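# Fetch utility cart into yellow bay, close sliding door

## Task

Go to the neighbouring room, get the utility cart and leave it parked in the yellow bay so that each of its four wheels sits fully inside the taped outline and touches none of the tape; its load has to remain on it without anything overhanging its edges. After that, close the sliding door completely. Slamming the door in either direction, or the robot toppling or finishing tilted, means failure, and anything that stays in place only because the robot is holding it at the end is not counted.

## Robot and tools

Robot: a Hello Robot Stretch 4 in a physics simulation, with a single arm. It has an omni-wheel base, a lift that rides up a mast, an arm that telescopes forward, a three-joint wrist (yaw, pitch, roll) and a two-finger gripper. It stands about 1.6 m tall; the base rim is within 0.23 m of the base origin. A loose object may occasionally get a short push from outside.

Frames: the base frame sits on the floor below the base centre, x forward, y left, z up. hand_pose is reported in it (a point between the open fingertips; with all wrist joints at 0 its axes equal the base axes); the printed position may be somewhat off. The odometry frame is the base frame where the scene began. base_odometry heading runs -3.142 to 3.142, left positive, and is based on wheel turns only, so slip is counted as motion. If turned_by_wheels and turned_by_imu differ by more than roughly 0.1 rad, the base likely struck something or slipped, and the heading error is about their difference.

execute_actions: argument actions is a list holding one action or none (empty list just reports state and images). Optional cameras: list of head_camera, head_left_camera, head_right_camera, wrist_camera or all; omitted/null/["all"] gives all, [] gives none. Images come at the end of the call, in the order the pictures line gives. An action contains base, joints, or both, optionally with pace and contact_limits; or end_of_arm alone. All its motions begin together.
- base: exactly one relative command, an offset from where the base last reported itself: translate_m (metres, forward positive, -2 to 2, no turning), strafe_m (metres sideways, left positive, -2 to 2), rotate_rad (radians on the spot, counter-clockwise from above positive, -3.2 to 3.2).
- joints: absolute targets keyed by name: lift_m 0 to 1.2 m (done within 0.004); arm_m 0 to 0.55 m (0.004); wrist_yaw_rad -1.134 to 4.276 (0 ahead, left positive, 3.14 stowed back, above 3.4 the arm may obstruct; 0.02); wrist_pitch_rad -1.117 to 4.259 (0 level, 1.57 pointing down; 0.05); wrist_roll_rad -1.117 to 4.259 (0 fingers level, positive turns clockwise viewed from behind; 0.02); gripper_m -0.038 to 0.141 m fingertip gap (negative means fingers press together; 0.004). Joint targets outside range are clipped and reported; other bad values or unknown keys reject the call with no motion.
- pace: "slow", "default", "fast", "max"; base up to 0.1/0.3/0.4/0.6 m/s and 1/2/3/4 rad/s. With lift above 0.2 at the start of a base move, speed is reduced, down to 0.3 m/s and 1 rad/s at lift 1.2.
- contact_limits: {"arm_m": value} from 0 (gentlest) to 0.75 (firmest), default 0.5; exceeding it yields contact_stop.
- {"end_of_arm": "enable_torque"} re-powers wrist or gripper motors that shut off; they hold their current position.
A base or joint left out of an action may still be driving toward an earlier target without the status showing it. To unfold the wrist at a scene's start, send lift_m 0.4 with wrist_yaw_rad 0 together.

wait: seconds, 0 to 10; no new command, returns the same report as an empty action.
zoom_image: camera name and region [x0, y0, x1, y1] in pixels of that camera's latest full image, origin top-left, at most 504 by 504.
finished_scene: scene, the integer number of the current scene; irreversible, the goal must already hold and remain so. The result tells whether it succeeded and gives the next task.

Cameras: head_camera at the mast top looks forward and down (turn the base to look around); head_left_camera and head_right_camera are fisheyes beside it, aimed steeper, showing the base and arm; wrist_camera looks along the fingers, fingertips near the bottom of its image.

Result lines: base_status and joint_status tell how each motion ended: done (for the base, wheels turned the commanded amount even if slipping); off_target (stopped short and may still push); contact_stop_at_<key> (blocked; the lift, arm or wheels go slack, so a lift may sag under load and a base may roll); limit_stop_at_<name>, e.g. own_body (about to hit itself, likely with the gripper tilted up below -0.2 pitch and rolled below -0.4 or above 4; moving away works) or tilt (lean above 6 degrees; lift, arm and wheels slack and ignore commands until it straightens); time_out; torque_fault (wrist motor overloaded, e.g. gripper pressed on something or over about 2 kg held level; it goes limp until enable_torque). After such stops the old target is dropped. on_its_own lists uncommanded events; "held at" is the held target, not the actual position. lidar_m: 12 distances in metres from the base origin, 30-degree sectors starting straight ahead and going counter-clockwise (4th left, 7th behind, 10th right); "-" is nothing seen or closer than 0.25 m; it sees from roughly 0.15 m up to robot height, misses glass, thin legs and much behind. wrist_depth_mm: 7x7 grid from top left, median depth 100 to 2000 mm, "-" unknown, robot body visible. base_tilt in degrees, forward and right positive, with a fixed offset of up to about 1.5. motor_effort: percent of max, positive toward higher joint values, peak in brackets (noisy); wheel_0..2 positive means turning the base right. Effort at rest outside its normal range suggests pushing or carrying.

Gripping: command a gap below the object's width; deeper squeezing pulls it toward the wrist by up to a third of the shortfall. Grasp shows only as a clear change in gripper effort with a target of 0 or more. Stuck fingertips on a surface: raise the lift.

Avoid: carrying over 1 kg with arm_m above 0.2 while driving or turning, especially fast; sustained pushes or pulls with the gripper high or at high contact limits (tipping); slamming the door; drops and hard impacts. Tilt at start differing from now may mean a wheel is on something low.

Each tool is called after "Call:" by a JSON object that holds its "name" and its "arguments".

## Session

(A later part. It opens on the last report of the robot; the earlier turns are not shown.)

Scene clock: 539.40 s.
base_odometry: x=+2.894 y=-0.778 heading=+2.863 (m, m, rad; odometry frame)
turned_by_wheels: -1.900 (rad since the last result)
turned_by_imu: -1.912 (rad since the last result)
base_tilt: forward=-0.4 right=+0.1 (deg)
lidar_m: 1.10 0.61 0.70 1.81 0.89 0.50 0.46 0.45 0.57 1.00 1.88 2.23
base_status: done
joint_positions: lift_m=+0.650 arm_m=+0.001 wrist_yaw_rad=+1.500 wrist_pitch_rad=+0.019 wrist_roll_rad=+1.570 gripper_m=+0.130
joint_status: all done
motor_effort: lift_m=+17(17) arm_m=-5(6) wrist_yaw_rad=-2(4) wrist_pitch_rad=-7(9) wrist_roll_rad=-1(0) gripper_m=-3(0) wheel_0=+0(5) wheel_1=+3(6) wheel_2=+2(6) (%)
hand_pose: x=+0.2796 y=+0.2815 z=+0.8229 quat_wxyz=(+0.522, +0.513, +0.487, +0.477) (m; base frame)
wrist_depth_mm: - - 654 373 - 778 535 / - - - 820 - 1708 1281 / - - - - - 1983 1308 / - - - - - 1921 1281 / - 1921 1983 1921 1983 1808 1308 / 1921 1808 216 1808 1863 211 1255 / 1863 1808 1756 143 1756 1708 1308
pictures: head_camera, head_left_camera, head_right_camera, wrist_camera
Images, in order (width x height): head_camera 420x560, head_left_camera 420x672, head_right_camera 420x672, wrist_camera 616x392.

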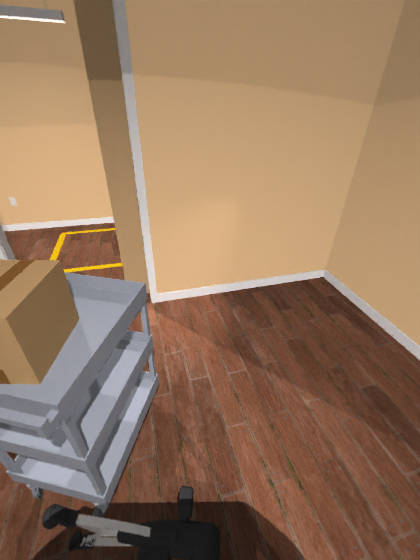

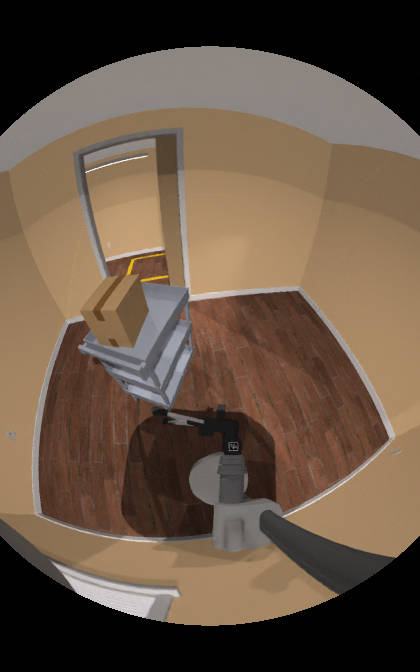

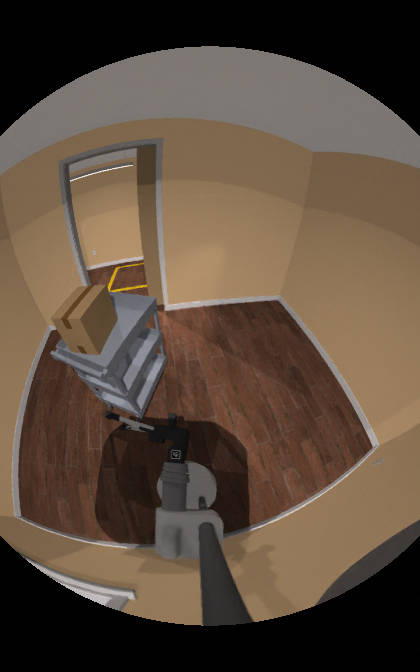

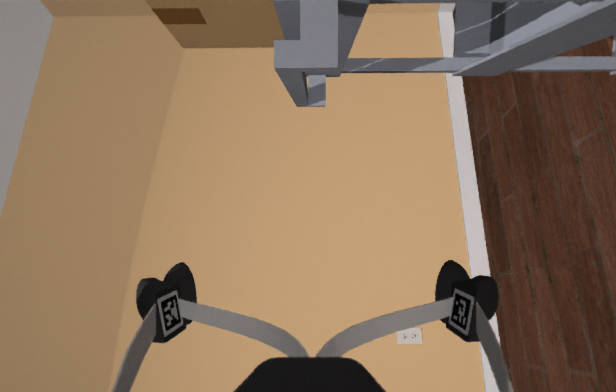

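Call:
{"name": "execute_actions", "arguments": {"actions": [{"base":{"translate_m":-0.15},"joints":{"wrist_yaw_rad":0,"lift_m":0.85}}], "cameras": []}}

Call:
{"name": "execute_actions", "arguments": {"actions": [{"base":{"strafe_m":0.5},"pace":"slow"}]}}

Scene clock: 553.87 s.
base_odometry: x=+3.038 y=-0.820 heading=+2.863 (m, m, rad; odometry frame)
turned_by_wheels: +0.000 (rad since the last result)
turned_by_imu: -0.001 (rad since the last result)
base_tilt: forward=-0.4 right=+0.2 (deg)
lidar_m: 1.15 0.73 0.99 1.78 0.60 0.38 0.32 0.31 0.39 0.70 1.93 2.27
base_status: done
joint_positions: lift_m=+0.850 arm_m=+0.001 wrist_yaw_rad=+0.000 wrist_pitch_rad=+0.018 wrist_roll_rad=+1.570 gripper_m=+0.130
joint_status: all done
motor_effort: lift_m=+22(26) arm_m=-6(6) wrist_yaw_rad=-3(7) wrist_pitch_rad=-7(11) wrist_roll_rad=+0(0) gripper_m=-3(2) wheel_0=-1(5) wheel_1=-2(5) wheel_2=+1(9) (%)
hand_pose: x=+0.4604 y=-0.0874 z=+1.0225 quat_wxyz=(+0.707, +0.707, +0.007, -0.006) (m; base frame)
wrist_depth_mm: - - - - - - 1576 / - - - - - - 1576 / - - - - - - 1537 / - - - - - - 1499 / - - - - - - 1618 / - - 216 - - 211 1537 / - - - 143 1042 1060 1499
pictures: none
No camera images: the call's "cameras" was empty. Leave "cameras" out to get every camera's image.

Scene clock: 560.00 s.
base_odometry: x=+2.900 y=-1.300 heading=+2.863 (m, m, rad; odometry frame)
turned_by_wheels: +0.000 (rad since the last result)
turned_by_imu: -0.004 (rad since the last result)
base_tilt: forward=-0.5 right=+0.3 (deg)
lidar_m: 0.60 0.69 1.50 1.32 0.95 0.50 0.41 0.41 0.51 0.93 2.39 2.48
base_status: done
joint_positions: lift_m=+0.850 arm_m=+0.001 wrist_yaw_rad=+0.000 wrist_pitch_rad=+0.018 wrist_roll_rad=+1.570 gripper_m=+0.130
joint_status: not commanded
motor_effort: lift_m=+22(22) arm_m=-6(6) wrist_yaw_rad=-2(2) wrist_pitch_rad=-7(8) wrist_roll_rad=+0(0) gripper_m=+0(1) wheel_0=-2(5) wheel_1=+2(6) wheel_2=+0(1) (%)
hand_pose: x=+0.4604 y=-0.0874 z=+1.0225 quat_wxyz=(+0.707, +0.707, +0.007, -0.006) (m; base frame)
wrist_depth_mm: - - - - - - 1576 / - - - - - - 1576 / - - - - - - 1537 / - - - - 1078 1008 854 / 1921 - - - 976 394 768 / 1808 1983 216 580 585 210 866 / 1863 - - 143 559 433 842
pictures: head_camera, head_left_camera, head_right_camera, wrist_camera
Images, in order (width x height): head_camera 420x560, head_left_camera 420x672, head_right_camera 420x672, wrist_camera 616x392.

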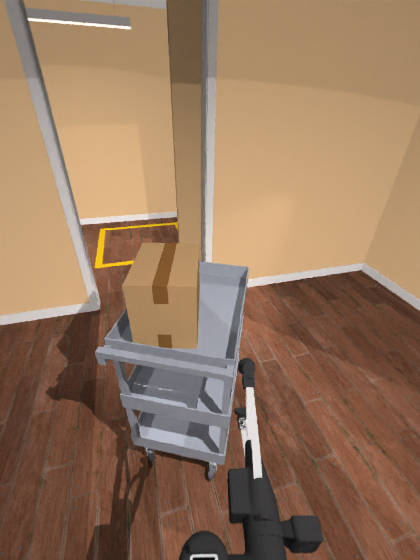

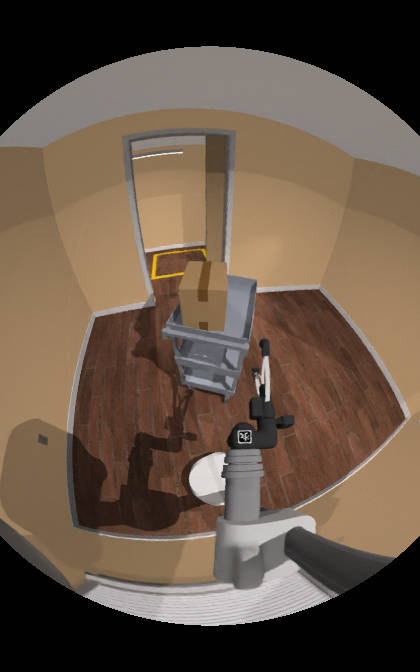

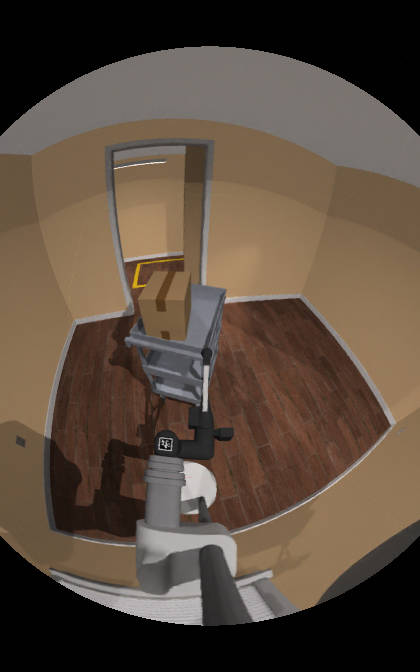

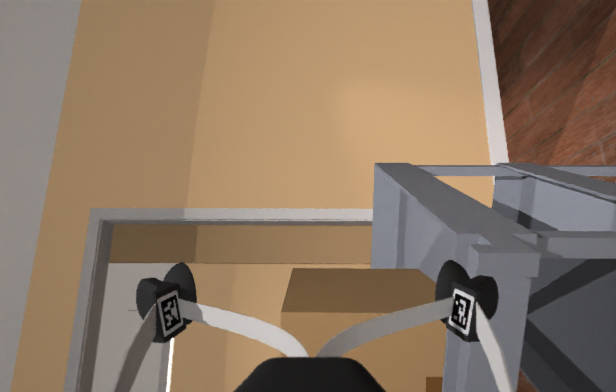

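Call:
{"name": "execute_actions", "arguments": {"actions": [{"base":{"rotate_rad":-0.35},"joints":{"gripper_m":0.0,"wrist_roll_rad":0.0}}], "cameras": []}}

Call:
{"name": "execute_actions", "arguments": {"actions": [{"joints":{"lift_m":0.62,"arm_m":0.4}}], "cameras": ["head_camera","head_left_camera"]}}

Call:
{"name": "execute_actions", "arguments": {"actions": [{"base":{"rotate_rad":0.35},"pace":"slow"}], "cameras": ["head_camera","head_left_camera"]}}

Scene clock: 577.10 s.
base_odometry: x=+2.901 y=-1.300 heading=+2.514 (m, m, rad; odometry frame)
turned_by_wheels: -0.350 (rad since the last result)
turned_by_imu: -0.353 (rad since the last result)
base_tilt: forward=-0.4 right=+0.3 (deg)
lidar_m: 0.59 0.60 0.79 1.37 1.30 0.68 0.45 0.40 0.43 0.60 1.38 2.44
base_status: done
joint_positions: lift_m=+0.850 arm_m=+0.001 wrist_yaw_rad=+0.000 wrist_pitch_rad=+0.018 wrist_roll_rad=+0.000 gripper_m=+0.000
joint_status: all done
motor_effort: lift_m=+22(22) arm_m=-6(5) wrist_yaw_rad=-2(2) wrist_pitch_rad=-7(9) wrist_roll_rad=-1(4) gripper_m=-7(5) wheel_0=+1(6) wheel_1=+2(9) wheel_2=+1(8) (%)
hand_pose: x=+0.4603 y=-0.0874 z=+1.0225 quat_wxyz=(+1.000, +0.000, +0.009, +0.000) (m; base frame)
wrist_depth_mm: - 1921 - - - - - / - 1983 - - - - - / - 1983 - - - - 1983 / 750 1863 - - - - - / 597 1983 - - - - - / 597 991 976 195 - - - / 539 554 - - - - 1983
pictures: none
No camera images: the call's "cameras" was empty. Leave "cameras" out to get every camera's image.

Scene clock: 579.40 s.
base_odometry: x=+2.901 y=-1.300 heading=+2.514 (m, m, rad; odometry frame)
turned_by_wheels: +0.000 (rad since the last result)
turned_by_imu: -0.001 (rad since the last result)
base_tilt: forward=-0.4 right=+0.1 (deg)
lidar_m: 0.63 0.59 0.78 1.42 1.30 0.68 0.44 0.40 0.43 0.62 1.38 2.47
base_status: not commanded
joint_positions: lift_m=+0.620 arm_m=+0.399 wrist_yaw_rad=+0.000 wrist_pitch_rad=+0.018 wrist_roll_rad=+0.000 gripper_m=+0.000
joint_status: all done
motor_effort: lift_m=+13(21) arm_m=+6(6) wrist_yaw_rad=-3(2) wrist_pitch_rad=-8(7) wrist_roll_rad=-1(1) gripper_m=-6(5) wheel_0=+1(1) wheel_1=+3(3) wheel_2=+1(1) (%)
hand_pose: x=+0.8583 y=-0.0874 z=+0.7933 quat_wxyz=(+1.000, +0.000, +0.009, +0.000) (m; base frame)
wrist_depth_mm: 1618 1576 1808 - - - 1863 / 1576 1537 1808 - - - 1808 / 1618 1618 1808 - - - 1756 / 421 1618 1756 - - - 1756 / 394 1537 1863 - - - 1921 / 1576 1576 1756 195 - - 1808 / 1576 621 1708 1983 1756 1863 1808
pictures: head_camera, head_left_camera
Images, in order (width x height): head_camera 420x560, head_left_camera 420x672.

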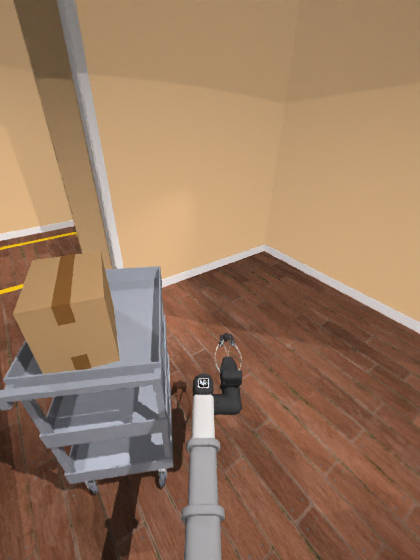

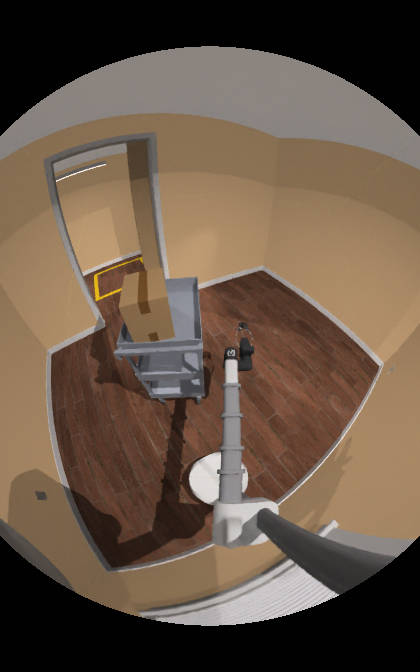

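Scene clock: 580.87 s.
base_odometry: x=+2.900 y=-1.300 heading=+2.863 (m, m, rad; odometry frame)
turned_by_wheels: +0.350 (rad since the last result)
turned_by_imu: +0.347 (rad since the last result)
base_tilt: forward=-0.3 right=+0.2 (deg)
lidar_m: 0.67 0.73 1.53 1.30 0.95 0.50 0.40 0.40 0.55 0.96 2.43 2.49
base_status: done
joint_positions: lift_m=+0.620 arm_m=+0.399 wrist_yaw_rad=+0.000 wrist_pitch_rad=+0.018 wrist_roll_rad=+0.000 gripper_m=+0.000
joint_status: not commanded
motor_effort: lift_m=+13(13) arm_m=+6(7) wrist_yaw_rad=-1(53) wrist_pitch_rad=-9(6) wrist_roll_rad=-1(1) gripper_m=-6(13) wheel_0=-1(20) wheel_1=-4(10) wheel_2=+0(20) (%)
hand_pose: x=+0.8582 y=-0.0875 z=+0.7933 quat_wxyz=(+1.000, +0.000, +0.009, +0.000) (m; base frame)
wrist_depth_mm: 329 424 - 1708 1756 1863 1921 / 329 421 - 1618 1756 1863 1921 / 330 421 - 1661 1756 1863 1983 / 174 212 272 399 1756 1863 1983 / 175 212 273 377 1808 1921 1983 / 174 213 254 196 591 1863 - / 189 715 750 1576 591 1756 1921
pictures: head_camera, head_left_camera
Images, in order (width x height): head_camera 420x560, head_left_camera 420x672.

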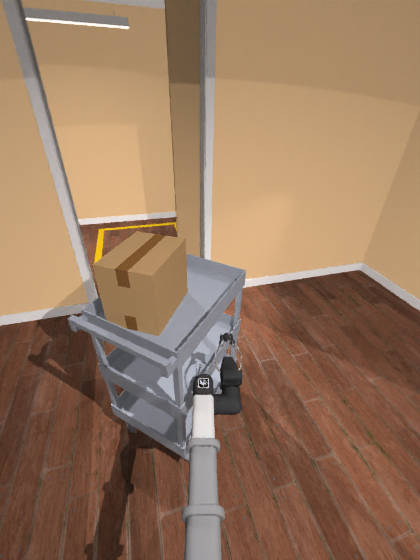

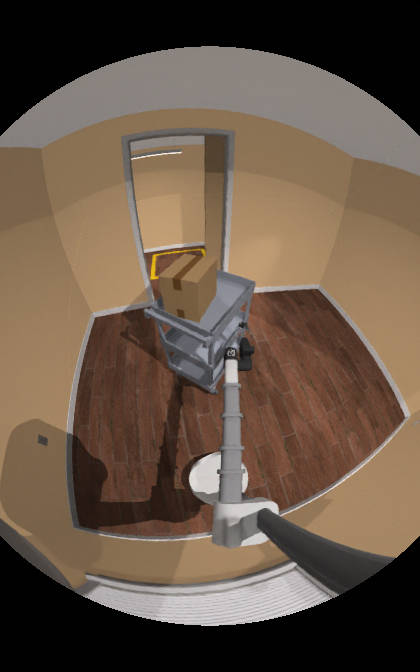

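Call:
{"name": "execute_actions", "arguments": {"actions": [{"base":{"rotate_rad":-0.2}}], "cameras": []}}

Call:
{"name": "execute_actions", "arguments": {"actions": [{"base":{"strafe_m":-0.6},"joints":{"arm_m":0}}], "cameras": []}}

Call:
{"name": "execute_actions", "arguments": {"actions": [{"base":{"translate_m":0.85}}], "cameras": []}}

Call:
{"name": "execute_actions", "arguments": {"actions": [{"base":{"rotate_rad":1.75}}]}}

Scene clock: 594.27 s.
base_odometry: x=+2.900 y=-1.300 heading=+2.663 (m, m, rad; odometry frame)
turned_by_wheels: -0.200 (rad since the last result)
turned_by_imu: -0.202 (rad since the last result)
base_tilt: forward=-0.3 right=+0.2 (deg)
lidar_m: 0.78 0.67 1.76 1.36 1.29 0.57 0.44 0.40 0.47 0.69 2.39 2.56
base_status: done
joint_positions: lift_m=+0.620 arm_m=+0.399 wrist_yaw_rad=+0.000 wrist_pitch_rad=+0.018 wrist_roll_rad=+0.000 gripper_m=+0.000
joint_status: not commanded
motor_effort: lift_m=+13(13) arm_m=+6(6) wrist_yaw_rad=-2(4) wrist_pitch_rad=-8(8) wrist_roll_rad=-2(2) gripper_m=-6(5) wheel_0=+0(6) wheel_1=+1(10) wheel_2=+0(8) (%)
hand_pose: x=+0.8583 y=-0.0874 z=+0.7933 quat_wxyz=(+1.000, +0.000, +0.009, +0.000) (m; base frame)
wrist_depth_mm: - 1661 1618 1863 - - - / - 1661 1661 1808 - - 1983 / - 1708 1661 1863 - - - / 347 449 615 1808 - - - / 336 449 1576 1863 - - 1983 / - 1708 609 195 1983 - - / 778 723 609 1756 1808 1808 1921
pictures: none
No camera images: the call's "cameras" was empty. Leave "cameras" out to get every camera's image.

Scene clock: 597.77 s.
base_odometry: x=+3.173 y=-0.769 heading=+2.658 (m, m, rad; odometry frame)
turned_by_wheels: -0.005 (rad since the last result)
turned_by_imu: -0.034 (rad since the last result)
base_tilt: forward=-0.4 right=+0.3 (deg)
lidar_m: 2.47 1.11 1.01 1.92 0.61 0.28 0.25 - 0.25 0.31 0.94 1.97
base_status: done
joint_positions: lift_m=+0.620 arm_m=+0.001 wrist_yaw_rad=+0.000 wrist_pitch_rad=+0.018 wrist_roll_rad=+0.000 gripper_m=+0.000
joint_status: all done
on_its_own: the wheels are slack since a contact_stop
motor_effort: lift_m=+14(14) arm_m=-6(7) wrist_yaw_rad=-2(5) wrist_pitch_rad=-9(8) wrist_roll_rad=+0(1) gripper_m=-2(3) wheel_0=+0(8) wheel_1=+0(37) wheel_2=+0(23) (%)
hand_pose: x=+0.4603 y=-0.0874 z=+0.7932 quat_wxyz=(+1.000, +0.000, +0.009, +0.000) (m; base frame)
wrist_depth_mm: - - - - - 1983 1618 / - - - - - - 1661 / - - - - - - 1708 / - - - - - - 1618 / - - - - - - 1618 / - - - 195 - 1983 1661 / 1756 1983 1708 - 1921 1808 1661
pictures: none
No camera images: the call's "cameras" was empty. Leave "cameras" out to get every camera's image.

Scene clock: 602.07 s.
base_odometry: x=+2.421 y=-0.374 heading=+2.658 (m, m, rad; odometry frame)
turned_by_wheels: +0.000 (rad since the last result)
turned_by_imu: -0.004 (rad since the last result)
base_tilt: forward=-0.5 right=+0.2 (deg)
lidar_m: 1.70 1.63 0.67 0.73 0.87 1.27 0.97 0.93 0.99 1.39 1.46 1.55
base_status: done
joint_positions: lift_m=+0.620 arm_m=+0.001 wrist_yaw_rad=+0.000 wrist_pitch_rad=+0.018 wrist_roll_rad=+0.000 gripper_m=+0.000
joint_status: not commanded
motor_effort: lift_m=+14(14) arm_m=-6(5) wrist_yaw_rad=-2(2) wrist_pitch_rad=-7(8) wrist_roll_rad=-1(1) gripper_m=-6(7) wheel_0=+0(5) wheel_1=+2(6) wheel_2=-1(9) (%)
hand_pose: x=+0.4603 y=-0.0874 z=+0.7932 quat_wxyz=(+1.000, +0.000, +0.009, +0.000) (m; base frame)
wrist_depth_mm: 1281 1336 1537 1708 1863 1576 1255 / 1255 1366 1537 1708 1863 1499 1281 / 1255 1366 1537 1756 1921 1499 1255 / 1229 1366 1499 1756 1921 1537 1281 / 1308 1366 1499 1661 1921 1499 1255 / 1255 1430 1537 196 1808 1499 1281 / 1255 1336 1537 1618 1808 1430 1255
pictures: none
No camera images: the call's "cameras" was empty. Leave "cameras" out to get every camera's image.

Scene clock: 604.23 s.
base_odometry: x=+2.421 y=-0.374 heading=-1.875 (m, m, rad; odometry frame)
turned_by_wheels: +1.750 (rad since the last result)
turned_by_imu: +1.760 (rad since the last result)
base_tilt: forward=-0.5 right=+0.1 (deg)
lidar_m: 0.76 2.17 1.14 0.93 0.93 1.04 1.48 1.48 1.69 1.64 1.63 0.71
base_status: done
joint_positions: lift_m=+0.620 arm_m=+0.001 wrist_yaw_rad=+0.000 wrist_pitch_rad=+0.018 wrist_roll_rad=+0.000 gripper_m=+0.000
joint_status: not commanded
motor_effort: lift_m=+14(14) arm_m=-5(6) wrist_yaw_rad=-3(3) wrist_pitch_rad=-9(7) wrist_roll_rad=-1(1) gripper_m=-6(5) wheel_0=-1(6) wheel_1=-1(6) wheel_2=+0(9) (%)
hand_pose: x=+0.4603 y=-0.0874 z=+0.7932 quat_wxyz=(+1.000, +0.000, +0.009, +0.000) (m; base frame)
wrist_depth_mm: 1863 - - - - - 1537 / 1756 1983 - - 691 661 1618 / 1808 1983 - - 699 654 1576 / 1808 1921 661 580 512 466 427 / 1863 1921 - 1025 530 473 421 / 1808 1983 - 195 931 - 1661 / 1756 1863 647 750 809 798 809
pictures: head_camera, head_left_camera, head_right_camera, wrist_camera
Images, in order (width x height): head_camera 420x560, head_left_camera 420x672, head_right_camera 420x672, wrist_camera 616x392.

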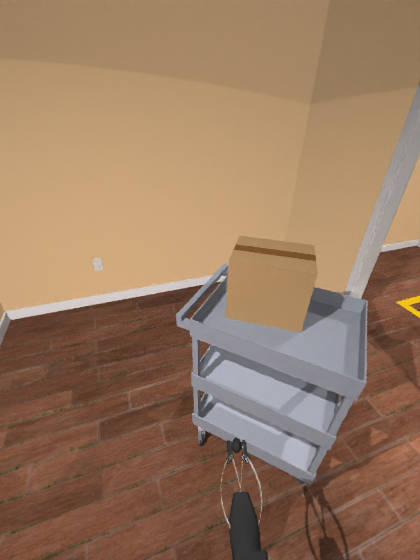

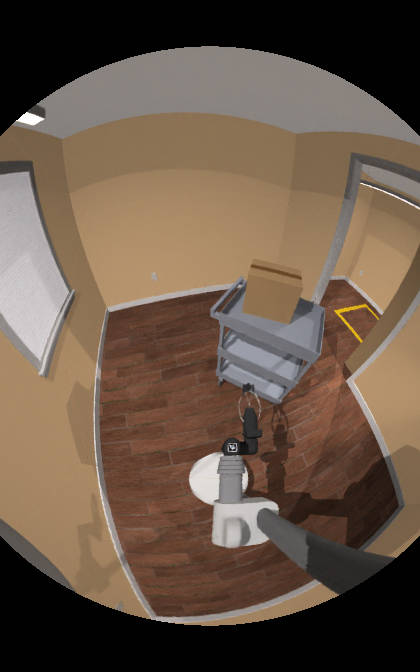

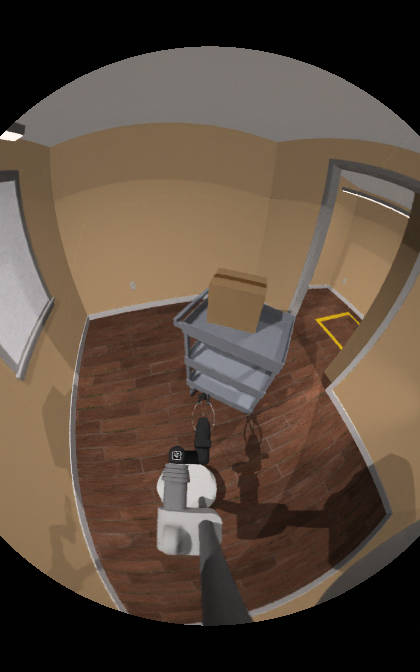

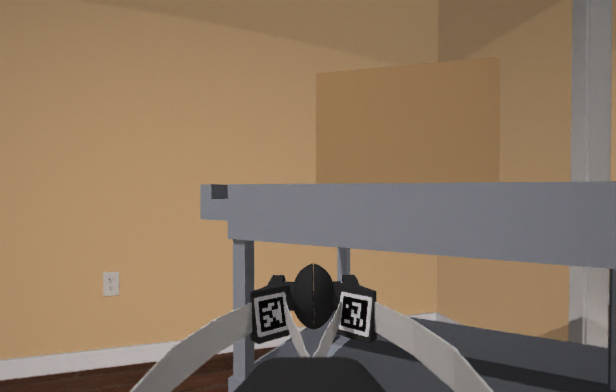

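Call:
{"name": "execute_actions", "arguments": {"actions": [{"base":{"strafe_m":-0.22},"joints":{"lift_m":0.67}}], "cameras": []}}

Call:
{"name": "execute_actions", "arguments": {"actions": [{"joints":{"arm_m":0.4},"pace":"slow"}]}}

Scene clock: 613.07 s.
base_odometry: x=+2.211 y=-0.308 heading=-1.875 (m, m, rad; odometry frame)
turned_by_wheels: +0.000 (rad since the last result)
turned_by_imu: -0.001 (rad since the last result)
base_tilt: forward=-0.4 right=+0.2 (deg)
lidar_m: 0.64 0.87 1.33 1.15 1.15 1.31 1.41 1.41 1.61 1.43 1.41 0.60
base_status: done
joint_positions: lift_m=+0.670 arm_m=+0.001 wrist_yaw_rad=+0.000 wrist_pitch_rad=+0.018 wrist_roll_rad=+0.000 gripper_m=+0.000
joint_status: all done
motor_effort: lift_m=+22(24) arm_m=-6(6) wrist_yaw_rad=-2(2) wrist_pitch_rad=-9(8) wrist_roll_rad=-2(1) gripper_m=-6(4) wheel_0=+0(7) wheel_1=-1(9) wheel_2=+1(0) (%)
hand_pose: x=+0.4603 y=-0.0874 z=+0.8426 quat_wxyz=(+1.000, +0.000, +0.009, +0.000) (m; base frame)
wrist_depth_mm: 1863 1983 - - - 1756 - / 1863 - - - - 1808 - / 1863 - 732 676 - 1756 - / 1863 1983 732 668 - 1756 - / 1863 615 521 452 407 377 - / 1921 - - 196 387 370 - / 1921 654 866 931 854 370 1921
pictures: none
No camera images: the call's "cameras" was empty. Leave "cameras" out to get every camera's image.

Scene clock: 618.33 s.
base_odometry: x=+2.211 y=-0.308 heading=-1.875 (m, m, rad; odometry frame)
turned_by_wheels: +0.000 (rad since the last result)
turned_by_imu: -0.001 (rad since the last result)
base_tilt: forward=-0.4 right=+0.2 (deg)
lidar_m: 0.79 2.30 1.36 1.16 1.13 1.31 1.41 1.39 1.63 1.40 1.40 0.77
base_status: not commanded
joint_positions: lift_m=+0.670 arm_m=+0.399 wrist_yaw_rad=+0.001 wrist_pitch_rad=+0.018 wrist_roll_rad=+0.000 gripper_m=+0.000
joint_status: all done
motor_effort: lift_m=+22(22) arm_m=+7(11) wrist_yaw_rad=-4(2) wrist_pitch_rad=-7(10) wrist_roll_rad=-1(1) gripper_m=-4(5) wheel_0=+4(5) wheel_1=+1(1) wheel_2=-2(2) (%)
hand_pose: x=+0.8581 y=-0.0873 z=+0.8426 quat_wxyz=(+1.000, +0.000, +0.009, +0.000) (m; base frame)
wrist_depth_mm: 1499 1661 1756 1808 1921 1499 1229 / 1537 1618 1708 477 421 525 1255 / 1537 1661 1708 480 427 530 1255 / 1537 1708 621 484 424 535 1229 / 1576 415 324 264 410 421 535 / 1576 455 303 194 196 180 163 / 1537 488 298 151 202 173 163
pictures: head_camera, head_left_camera, head_right_camera, wrist_camera
Images, in order (width x height): head_camera 420x560, head_left_camera 420x672, head_right_camera 420x672, wrist_camera 616x392.

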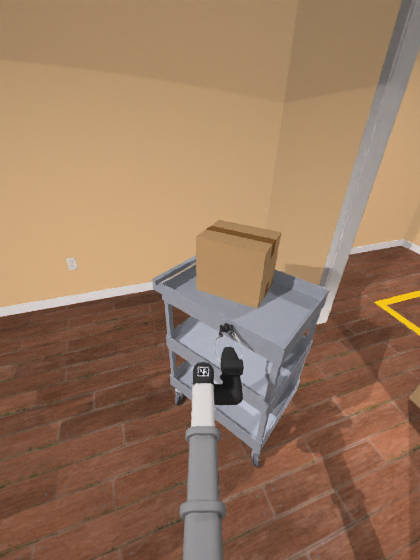

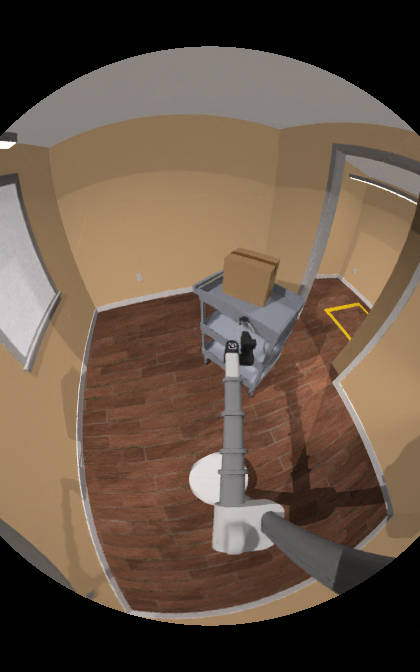

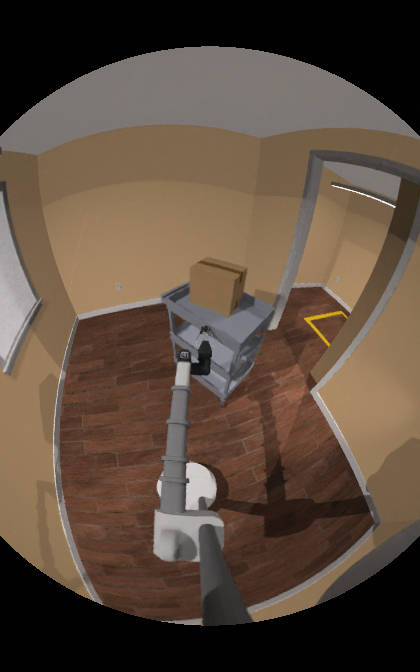

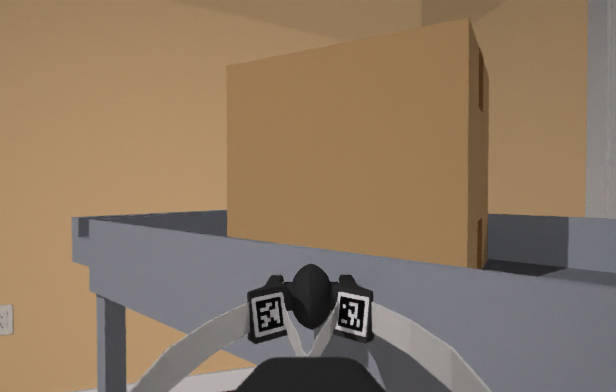

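Call:
{"name": "execute_actions", "arguments": {"actions": [{"joints":{"arm_m":0.0}}], "cameras": []}}

Call:
{"name": "execute_actions", "arguments": {"actions": [{"base":{"strafe_m":-0.1},"joints":{"lift_m":0.48,"gripper_m":0.11}}], "cameras": ["head_camera","wrist_camera"]}}

Scene clock: 642.33 s.
base_odometry: x=+2.211 y=-0.308 heading=-1.875 (m, m, rad; odometry frame)
turned_by_wheels: +0.000 (rad since the last result)
turned_by_imu: -0.002 (rad since the last result)
base_tilt: forward=-0.4 right=+0.3 (deg)
lidar_m: 0.80 2.30 1.35 1.16 1.14 1.30 1.42 1.40 1.60 1.44 1.41 0.76
base_status: not commanded
joint_positions: lift_m=+0.670 arm_m=+0.001 wrist_yaw_rad=+0.000 wrist_pitch_rad=+0.018 wrist_roll_rad=+0.000 gripper_m=+0.000
joint_status: all done
motor_effort: lift_m=+22(22) arm_m=-6(6) wrist_yaw_rad=-2(6) wrist_pitch_rad=-8(9) wrist_roll_rad=+0(0) gripper_m=-5(7) wheel_0=+2(4) wheel_1=+0(1) wheel_2=-2(2) (%)
hand_pose: x=+0.4604 y=-0.0874 z=+0.8426 quat_wxyz=(+1.000, +0.000, +0.009, +0.000) (m; base frame)
wrist_depth_mm: 1863 1983 - - - 1808 - / 1921 - - - - 1863 - / 1921 1983 - 891 831 1756 - / 1921 - - 891 831 1661 - / 1921 - 891 654 554 559 - / 1863 - 891 195 517 1661 - / 1921 1863 820 1042 904 842 1921
pictures: none
No camera images: the call's "cameras" was empty. Leave "cameras" out to get every camera's image.

Scene clock: 644.27 s.
base_odometry: x=+2.116 y=-0.278 heading=-1.876 (m, m, rad; odometry frame)
turned_by_wheels: +0.000 (rad since the last result)
turned_by_imu: -0.001 (rad since the last result)
base_tilt: forward=-0.3 right=+0.2 (deg)
lidar_m: 0.73 1.16 1.47 1.25 1.24 1.38 1.36 1.37 1.56 1.34 1.31 0.80
base_status: done
joint_positions: lift_m=+0.480 arm_m=+0.001 wrist_yaw_rad=+0.000 wrist_pitch_rad=+0.018 wrist_roll_rad=+0.000 gripper_m=+0.110
joint_status: all done
motor_effort: lift_m=+13(22) arm_m=-6(6) wrist_yaw_rad=-2(2) wrist_pitch_rad=-11(6) wrist_roll_rad=-1(1) gripper_m=-2(5) wheel_0=-1(8) wheel_1=-2(9) wheel_2=+0(1) (%)
hand_pose: x=+0.4604 y=-0.0874 z=+0.6533 quat_wxyz=(+1.000, +0.000, +0.009, +0.000) (m; base frame)
wrist_depth_mm: 1983 - - 854 - 1708 - / 1921 - - 809 569 1661 - / 1921 1983 732 591 539 842 - / 1921 1983 - - - 1537 - / 1983 - - 1229 991 1576 - / 1921 - 201 627 517 809 - / 1661 1430 1618 146 544 1397 1576
pictures: head_camera, wrist_camera
Images, in order (width x height): head_camera 420x560, wrist_camera 616x392.

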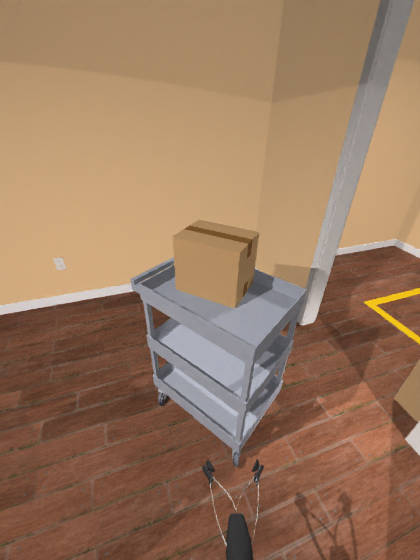

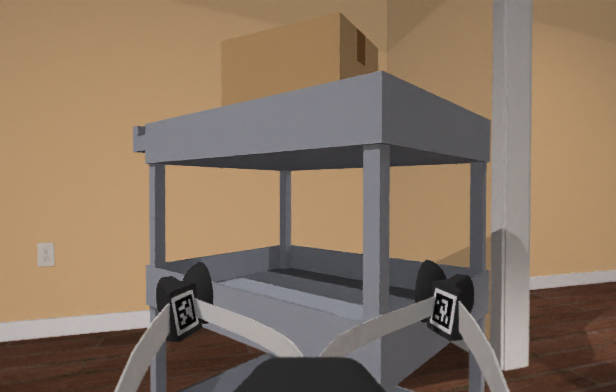

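Call:
{"name": "execute_actions", "arguments": {"actions": [{"base":{"strafe_m":-0.05},"joints":{"lift_m":0.55,"arm_m":0.2}}], "cameras": []}}

Call:
{"name": "execute_actions", "arguments": {"actions": [{"base":{"translate_m":0.13},"pace":"slow"}], "cameras": ["wrist_camera"]}}

Call:
{"name": "execute_actions", "arguments": {"actions": [{"joints":{"gripper_m":-0.01}}], "cameras": ["wrist_camera","head_camera","head_right_camera"]}}

Scene clock: 654.33 s.
base_odometry: x=+2.068 y=-0.263 heading=-1.876 (m, m, rad; odometry frame)
turned_by_wheels: +0.000 (rad since the last result)
turned_by_imu: -0.001 (rad since the last result)
base_tilt: forward=-0.3 right=+0.3 (deg)
lidar_m: 0.73 1.12 1.54 1.29 1.29 1.43 1.34 1.36 1.52 1.28 1.28 0.89
base_status: done
joint_positions: lift_m=+0.550 arm_m=+0.199 wrist_yaw_rad=+0.000 wrist_pitch_rad=+0.018 wrist_roll_rad=+0.000 gripper_m=+0.110
joint_status: all done
motor_effort: lift_m=+22(27) arm_m=+6(6) wrist_yaw_rad=-2(1) wrist_pitch_rad=-6(8) wrist_roll_rad=+0(1) gripper_m=-1(1) wheel_0=+0(8) wheel_1=+0(14) wheel_2=+0(0) (%)
hand_pose: x=+0.6583 y=-0.0874 z=+0.7226 quat_wxyz=(+1.000, +0.000, +0.009, +0.000) (m; base frame)
wrist_depth_mm: 1708 1808 715 621 - 1499 - / 1756 1921 683 603 1808 1537 - / 1808 554 402 324 332 559 - / 1708 699 433 334 349 634 - / 1708 1863 1983 - 1863 1576 - / 1808 750 202 917 301 634 - / 1756 597 699 146 661 627 1756
pictures: none
No camera images: the call's "cameras" was empty. Leave "cameras" out to get every camera's image.

Scene clock: 656.93 s.
base_odometry: x=+2.029 y=-0.387 heading=-1.875 (m, m, rad; odometry frame)
turned_by_wheels: +0.000 (rad since the last result)
turned_by_imu: -0.001 (rad since the last result)
base_tilt: forward=-0.3 right=+0.1 (deg)
lidar_m: 0.60 0.90 1.59 1.35 1.32 1.51 1.48 1.48 1.53 1.25 1.24 0.66
base_status: done
joint_positions: lift_m=+0.550 arm_m=+0.199 wrist_yaw_rad=+0.000 wrist_pitch_rad=+0.018 wrist_roll_rad=+0.000 gripper_m=+0.110
joint_status: not commanded
motor_effort: lift_m=+22(22) arm_m=+6(6) wrist_yaw_rad=-2(2) wrist_pitch_rad=-8(9) wrist_roll_rad=-1(1) gripper_m=-1(4) wheel_0=+2(6) wheel_1=+3(3) wheel_2=-2(6) (%)
hand_pose: x=+0.6583 y=-0.0875 z=+0.7226 quat_wxyz=(+1.000, +0.000, +0.009, +0.000) (m; base frame)
wrist_depth_mm: 1618 1708 525 203 168 1366 1255 / 1661 591 237 192 169 248 1255 / 466 315 239 193 169 250 1281 / 559 347 257 197 174 300 - / 1618 1756 1863 1983 181 1430 - / 1618 1756 202 854 179 1281 - / 615 647 699 146 180 585 1576
pictures: wrist_camera
Images, in order (width x height): wrist_camera 616x392.

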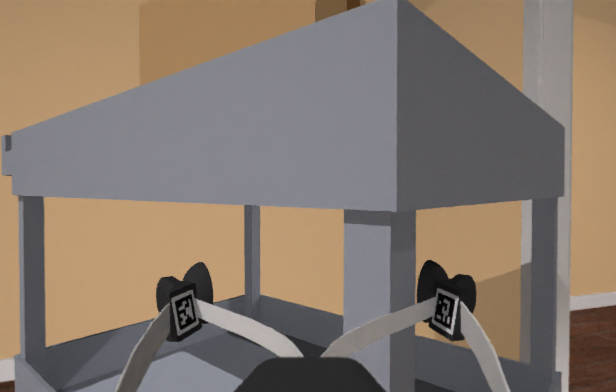

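Scene clock: 658.93 s.
base_odometry: x=+2.029 y=-0.387 heading=-1.876 (m, m, rad; odometry frame)
turned_by_wheels: +0.000 (rad since the last result)
turned_by_imu: -0.001 (rad since the last result)
base_tilt: forward=-0.4 right=+0.2 (deg)
lidar_m: 0.59 0.93 1.55 1.32 1.33 1.50 1.49 1.47 1.53 1.24 1.22 0.74
base_status: not commanded
joint_positions: lift_m=+0.550 arm_m=+0.199 wrist_yaw_rad=-0.003 wrist_pitch_rad=+0.018 wrist_roll_rad=+0.000 gripper_m=-0.010
joint_status: all done
motor_effort: lift_m=+22(22) arm_m=+6(6) wrist_yaw_rad=+6(18) wrist_pitch_rad=-7(7) wrist_roll_rad=-1(0) gripper_m=-10(8) wheel_0=-2(2) wheel_1=+1(3) wheel_2=-2(2) (%)
hand_pose: x=+0.6581 y=-0.0883 z=+0.7226 quat_wxyz=(+1.000, +0.000, +0.009, -0.001) (m; base frame)
wrist_depth_mm: 1708 621 508 166 1756 1430 - / 1618 293 204 167 198 336 - / 436 278 205 167 198 293 - / 521 312 212 167 208 343 - / 1661 1808 1863 176 - 1464 - / 1661 1708 778 172 186 1430 - / 627 654 654 167 621 504 1537
pictures: head_camera, head_right_camera, wrist_camera
Images, in order (width x height): head_camera 420x560, head_right_camera 420x672, wrist_camera 616x392.

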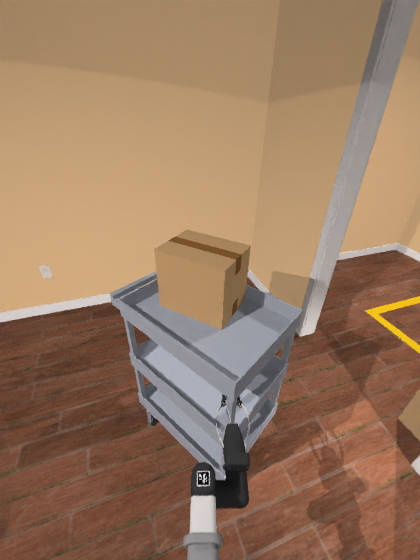

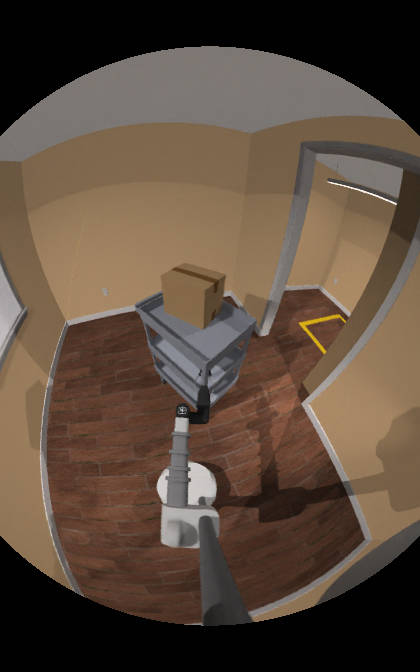

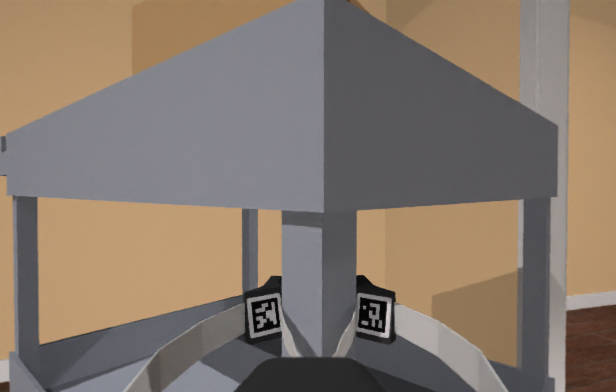

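Call:
{"name": "execute_actions", "arguments": {"actions": [{"base":{"strafe_m":-0.2},"pace":"slow"}], "cameras": []}}

Call:
{"name": "execute_actions", "arguments": {"actions": [{"base":{"rotate_rad":0.4},"pace":"slow"}], "cameras": []}}

Call:
{"name": "execute_actions", "arguments": {"actions": [{"base":{"strafe_m":-0.28},"pace":"slow"}], "cameras": []}}

Call:
{"name": "execute_actions", "arguments": {"actions": [{"base":{"rotate_rad":0.4},"pace":"slow"}]}}

Scene clock: 677.67 s.
base_odometry: x=+1.838 y=-0.327 heading=-1.875 (m, m, rad; odometry frame)
turned_by_wheels: +0.001 (rad since the last result)
turned_by_imu: +0.001 (rad since the last result)
base_tilt: forward=-0.4 right=+0.2 (deg)
lidar_m: 0.57 0.74 1.79 1.53 1.52 1.71 1.42 1.42 1.31 1.03 1.05 0.96
base_status: done
joint_positions: lift_m=+0.550 arm_m=+0.199 wrist_yaw_rad=+0.008 wrist_pitch_rad=+0.018 wrist_roll_rad=+0.000 gripper_m=-0.010
joint_status: not commanded
on_its_own: wrist_yaw_rad is at rest, and its effort (-25) is outside its rest range (-13 to +13)
motor_effort: lift_m=+22(22) arm_m=+3(5) wrist_yaw_rad=-25(30) wrist_pitch_rad=-6(10) wrist_roll_rad=-1(1) gripper_m=-14(17) wheel_0=+5(12) wheel_1=-1(5) wheel_2=+7(7) (%)
hand_pose: x=+0.6595 y=-0.0851 z=+0.7226 quat_wxyz=(+1.000, +0.000, +0.009, +0.004) (m; base frame)
wrist_depth_mm: 517 469 183 164 1618 1229 - / 247 210 181 165 254 1229 - / 249 211 181 165 256 1255 - / 263 215 186 166 329 1205 - / 1661 1808 1983 174 1756 1205 - / 1661 842 186 170 193 1229 - / 647 627 654 168 597 1255 1808
pictures: none
No camera images: the call's "cameras" was empty. Leave "cameras" out to get every camera's image.

Scene clock: 679.30 s.
base_odometry: x=+1.838 y=-0.327 heading=-1.476 (m, m, rad; odometry frame)
turned_by_wheels: +0.399 (rad since the last result)
turned_by_imu: +0.399 (rad since the last result)
base_tilt: forward=-0.4 right=+0.3 (deg)
lidar_m: 0.58 1.97 1.55 1.50 1.64 1.44 1.41 1.40 1.08 1.06 1.11 0.64
base_status: done
joint_positions: lift_m=+0.550 arm_m=+0.200 wrist_yaw_rad=-0.002 wrist_pitch_rad=+0.019 wrist_roll_rad=+0.000 gripper_m=-0.010
joint_status: not commanded
motor_effort: lift_m=+22(22) arm_m=+2(4) wrist_yaw_rad=+3(52) wrist_pitch_rad=-6(10) wrist_roll_rad=+1(1) gripper_m=-9(16) wheel_0=-3(16) wheel_1=-3(11) wheel_2=-4(16) (%)
hand_pose: x=+0.6589 y=-0.0879 z=+0.7225 quat_wxyz=(+1.000, +0.000, +0.009, -0.001) (m; base frame)
wrist_depth_mm: 1921 1983 1983 160 172 204 1708 / - 1983 285 161 173 195 216 / 1983 1983 285 161 174 195 215 / - 1983 418 161 177 199 1499 / - - - 169 1863 1863 1756 / - - 699 169 186 1863 1756 / 1756 1661 647 165 647 569 1576
pictures: none
No camera images: the call's "cameras" was empty. Leave "cameras" out to get every camera's image.

Scene clock: 683.23 s.
base_odometry: x=+1.560 y=-0.354 heading=-1.476 (m, m, rad; odometry frame)
turned_by_wheels: +0.000 (rad since the last result)
turned_by_imu: +0.002 (rad since the last result)
base_tilt: forward=-0.4 right=+0.2 (deg)
lidar_m: 0.59 0.95 1.84 1.79 1.91 1.47 1.43 1.02 0.79 0.77 0.84 0.71
base_status: done
joint_positions: lift_m=+0.550 arm_m=+0.200 wrist_yaw_rad=+0.004 wrist_pitch_rad=+0.018 wrist_roll_rad=+0.000 gripper_m=-0.010
joint_status: not commanded
motor_effort: lift_m=+22(22) arm_m=+1(2) wrist_yaw_rad=-13(20) wrist_pitch_rad=-6(8) wrist_roll_rad=+1(0) gripper_m=-11(9) wheel_0=+4(13) wheel_1=-1(9) wheel_2=+1(3) (%)
hand_pose: x=+0.6594 y=-0.0863 z=+0.7226 quat_wxyz=(+1.000, +0.000, +0.009, +0.002) (m; base frame)
wrist_depth_mm: 1983 1983 525 166 603 1756 1366 / - 330 203 166 200 296 1308 / 521 291 203 167 201 278 442 / 585 338 213 168 209 319 473 / - - 1983 177 1808 1808 1255 / - - 186 178 186 1756 1229 / 647 654 654 144 627 544 1182
pictures: none
No camera images: the call's "cameras" was empty. Leave "cameras" out to get every camera's image.

Scene clock: 684.77 s.
base_odometry: x=+1.560 y=-0.354 heading=-1.076 (m, m, rad; odometry frame)
turned_by_wheels: +0.399 (rad since the last result)
turned_by_imu: +0.400 (rad since the last result)
base_tilt: forward=-0.4 right=+0.2 (deg)
lidar_m: 0.57 1.90 1.78 1.86 1.53 1.44 1.18 0.83 0.76 0.79 1.54 0.61
base_status: done
joint_positions: lift_m=+0.550 arm_m=+0.200 wrist_yaw_rad=+0.000 wrist_pitch_rad=+0.018 wrist_roll_rad=+0.000 gripper_m=-0.010
joint_status: not commanded
motor_effort: lift_m=+22(22) arm_m=+2(2) wrist_yaw_rad=-1(36) wrist_pitch_rad=-8(7) wrist_roll_rad=+0(1) gripper_m=-7(15) wheel_0=+0(13) wheel_1=-2(5) wheel_2=-4(15) (%)
hand_pose: x=+0.6589 y=-0.0875 z=+0.7226 quat_wxyz=(+1.000, +0.000, +0.009, +0.000) (m; base frame)
wrist_depth_mm: 1576 - - 158 160 162 163 / 1618 1921 - 158 160 163 163 / 1618 1921 - 159 160 163 164 / 1576 1983 - 159 161 163 165 / 1618 - - 166 1983 1756 1576 / 1661 - - 166 185 798 1576 / 1576 1708 1661 166 654 654 647
pictures: head_camera, head_left_camera, head_right_camera, wrist_camera
Images, in order (width x height): head_camera 420x560, head_left_camera 420x672, head_right_camera 420x672, wrist_camera 616x392.

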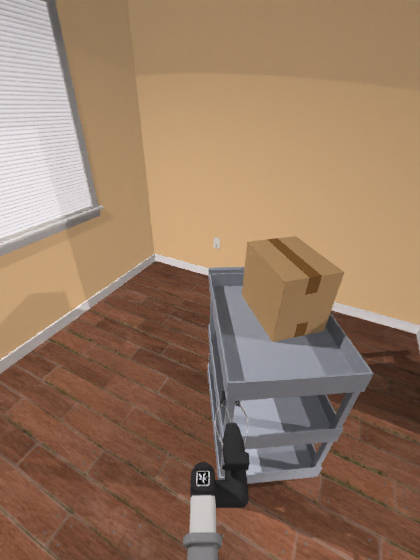

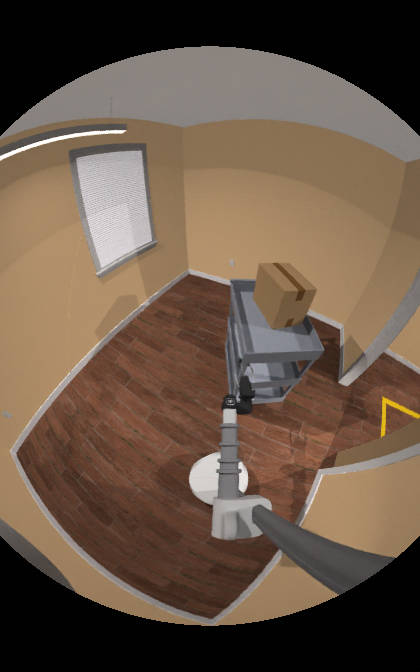

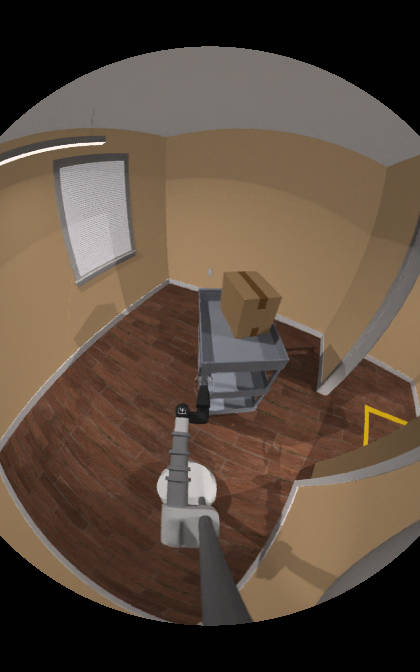

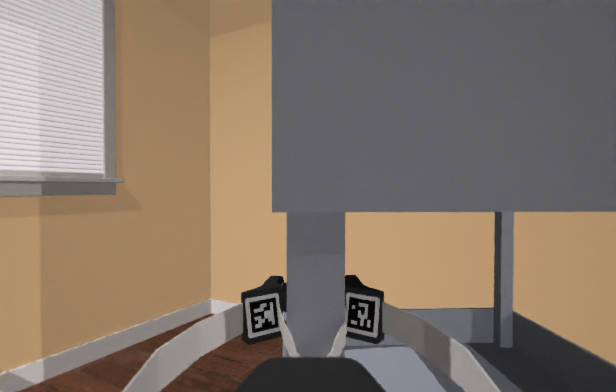

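Call:
{"name": "execute_actions", "arguments": {"actions": [{"base":{"translate_m":-0.7},"pace":"slow"}], "cameras": []}}

Call:
{"name": "execute_actions", "arguments": {"actions": [{"base":{"strafe_m":-0.35},"pace":"slow"}]}}

Scene clock: 717.73 s.
base_odometry: x=+1.227 y=+0.262 heading=-1.076 (m, m, rad; odometry frame)
turned_by_wheels: +0.000 (rad since the last result)
turned_by_imu: +0.003 (rad since the last result)
base_tilt: forward=-0.4 right=+0.2 (deg)
lidar_m: 0.57 2.20 2.08 1.24 0.87 0.81 0.70 0.47 0.44 0.48 0.63 0.66
base_status: done
joint_positions: lift_m=+0.550 arm_m=+0.200 wrist_yaw_rad=+0.006 wrist_pitch_rad=+0.018 wrist_roll_rad=+0.000 gripper_m=-0.010
joint_status: not commanded
on_its_own: wrist_yaw_rad is at rest, and its effort (-19) is outside its rest range (-13 to +13)
motor_effort: lift_m=+22(22) arm_m=+2(2) wrist_yaw_rad=-19(24) wrist_pitch_rad=-7(8) wrist_roll_rad=+0(0) gripper_m=-12(14) wheel_0=+1(7) wheel_1=-2(9) wheel_2=+7(11) (%)
hand_pose: x=+0.6595 y=-0.0857 z=+0.7226 quat_wxyz=(+1.000, +0.000, +0.009, +0.003) (m; base frame)
wrist_depth_mm: 1863 - - 164 187 580 - / 1921 - 245 164 184 212 251 / 1863 - 246 165 185 213 248 / 1921 - 312 168 189 224 263 / 1863 - - 176 - - - / 1863 - 187 176 193 - - / 1708 661 661 158 661 569 1756
pictures: none
No camera images: the call's "cameras" was empty. Leave "cameras" out to get every camera's image.

Scene clock: 722.23 s.
base_odometry: x=+0.933 y=+0.099 heading=-1.086 (m, m, rad; odometry frame)
turned_by_wheels: -0.010 (rad since the last result)
turned_by_imu: -0.099 (rad since the last result)
base_tilt: forward=-0.4 right=+0.2 (deg)
lidar_m: 0.57 0.71 2.36 1.67 1.06 0.97 0.37 0.25 0.25 0.25 0.28 0.59
base_status: strafe_m contact_stop (by the wheels' count: -0.336 of -0.350)
joint_positions: lift_m=+0.550 arm_m=+0.200 wrist_yaw_rad=-0.001 wrist_pitch_rad=+0.018 wrist_roll_rad=+0.000 gripper_m=-0.010
joint_status: not commanded
on_its_own: the wheels are slack since a contact_stop
motor_effort: lift_m=+21(22) arm_m=+2(2) wrist_yaw_rad=+0(29) wrist_pitch_rad=-9(9) wrist_roll_rad=+0(0) gripper_m=-8(14) wheel_0=+1(34) wheel_1=+0(38) wheel_2=+0(24) (%)
hand_pose: x=+0.6589 y=-0.0877 z=+0.7227 quat_wxyz=(+1.000, +0.000, +0.009, +0.000) (m; base frame)
wrist_depth_mm: 459 197 171 156 - - 1499 / 216 191 172 156 265 - 1430 / 217 192 173 157 266 - 1499 / 224 196 175 159 418 - 1430 / - - - 167 - - 1430 / - 788 750 165 186 - 1430 / 634 654 654 160 574 1661 1397
pictures: head_camera, head_left_camera, head_right_camera, wrist_camera
Images, in order (width x height): head_camera 420x560, head_left_camera 420x672, head_right_camera 420x672, wrist_camera 616x392.

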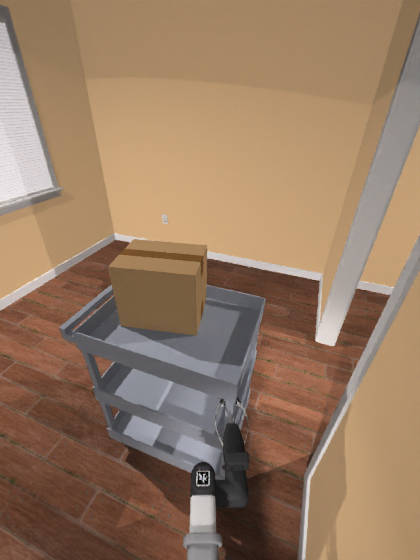

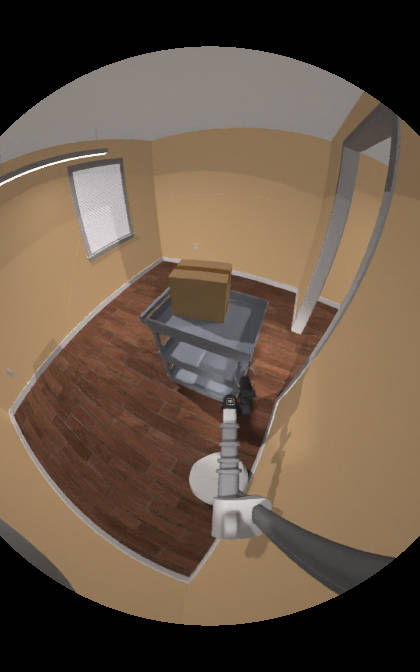

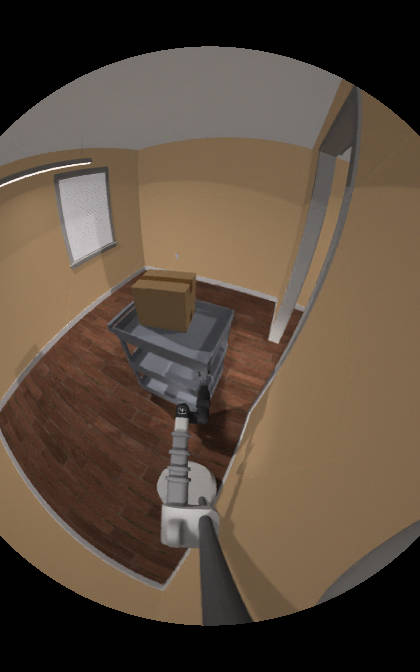

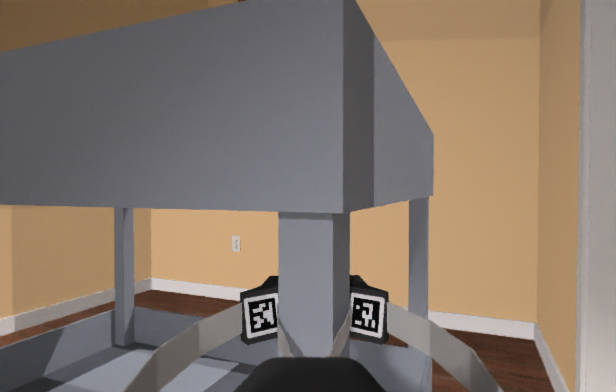

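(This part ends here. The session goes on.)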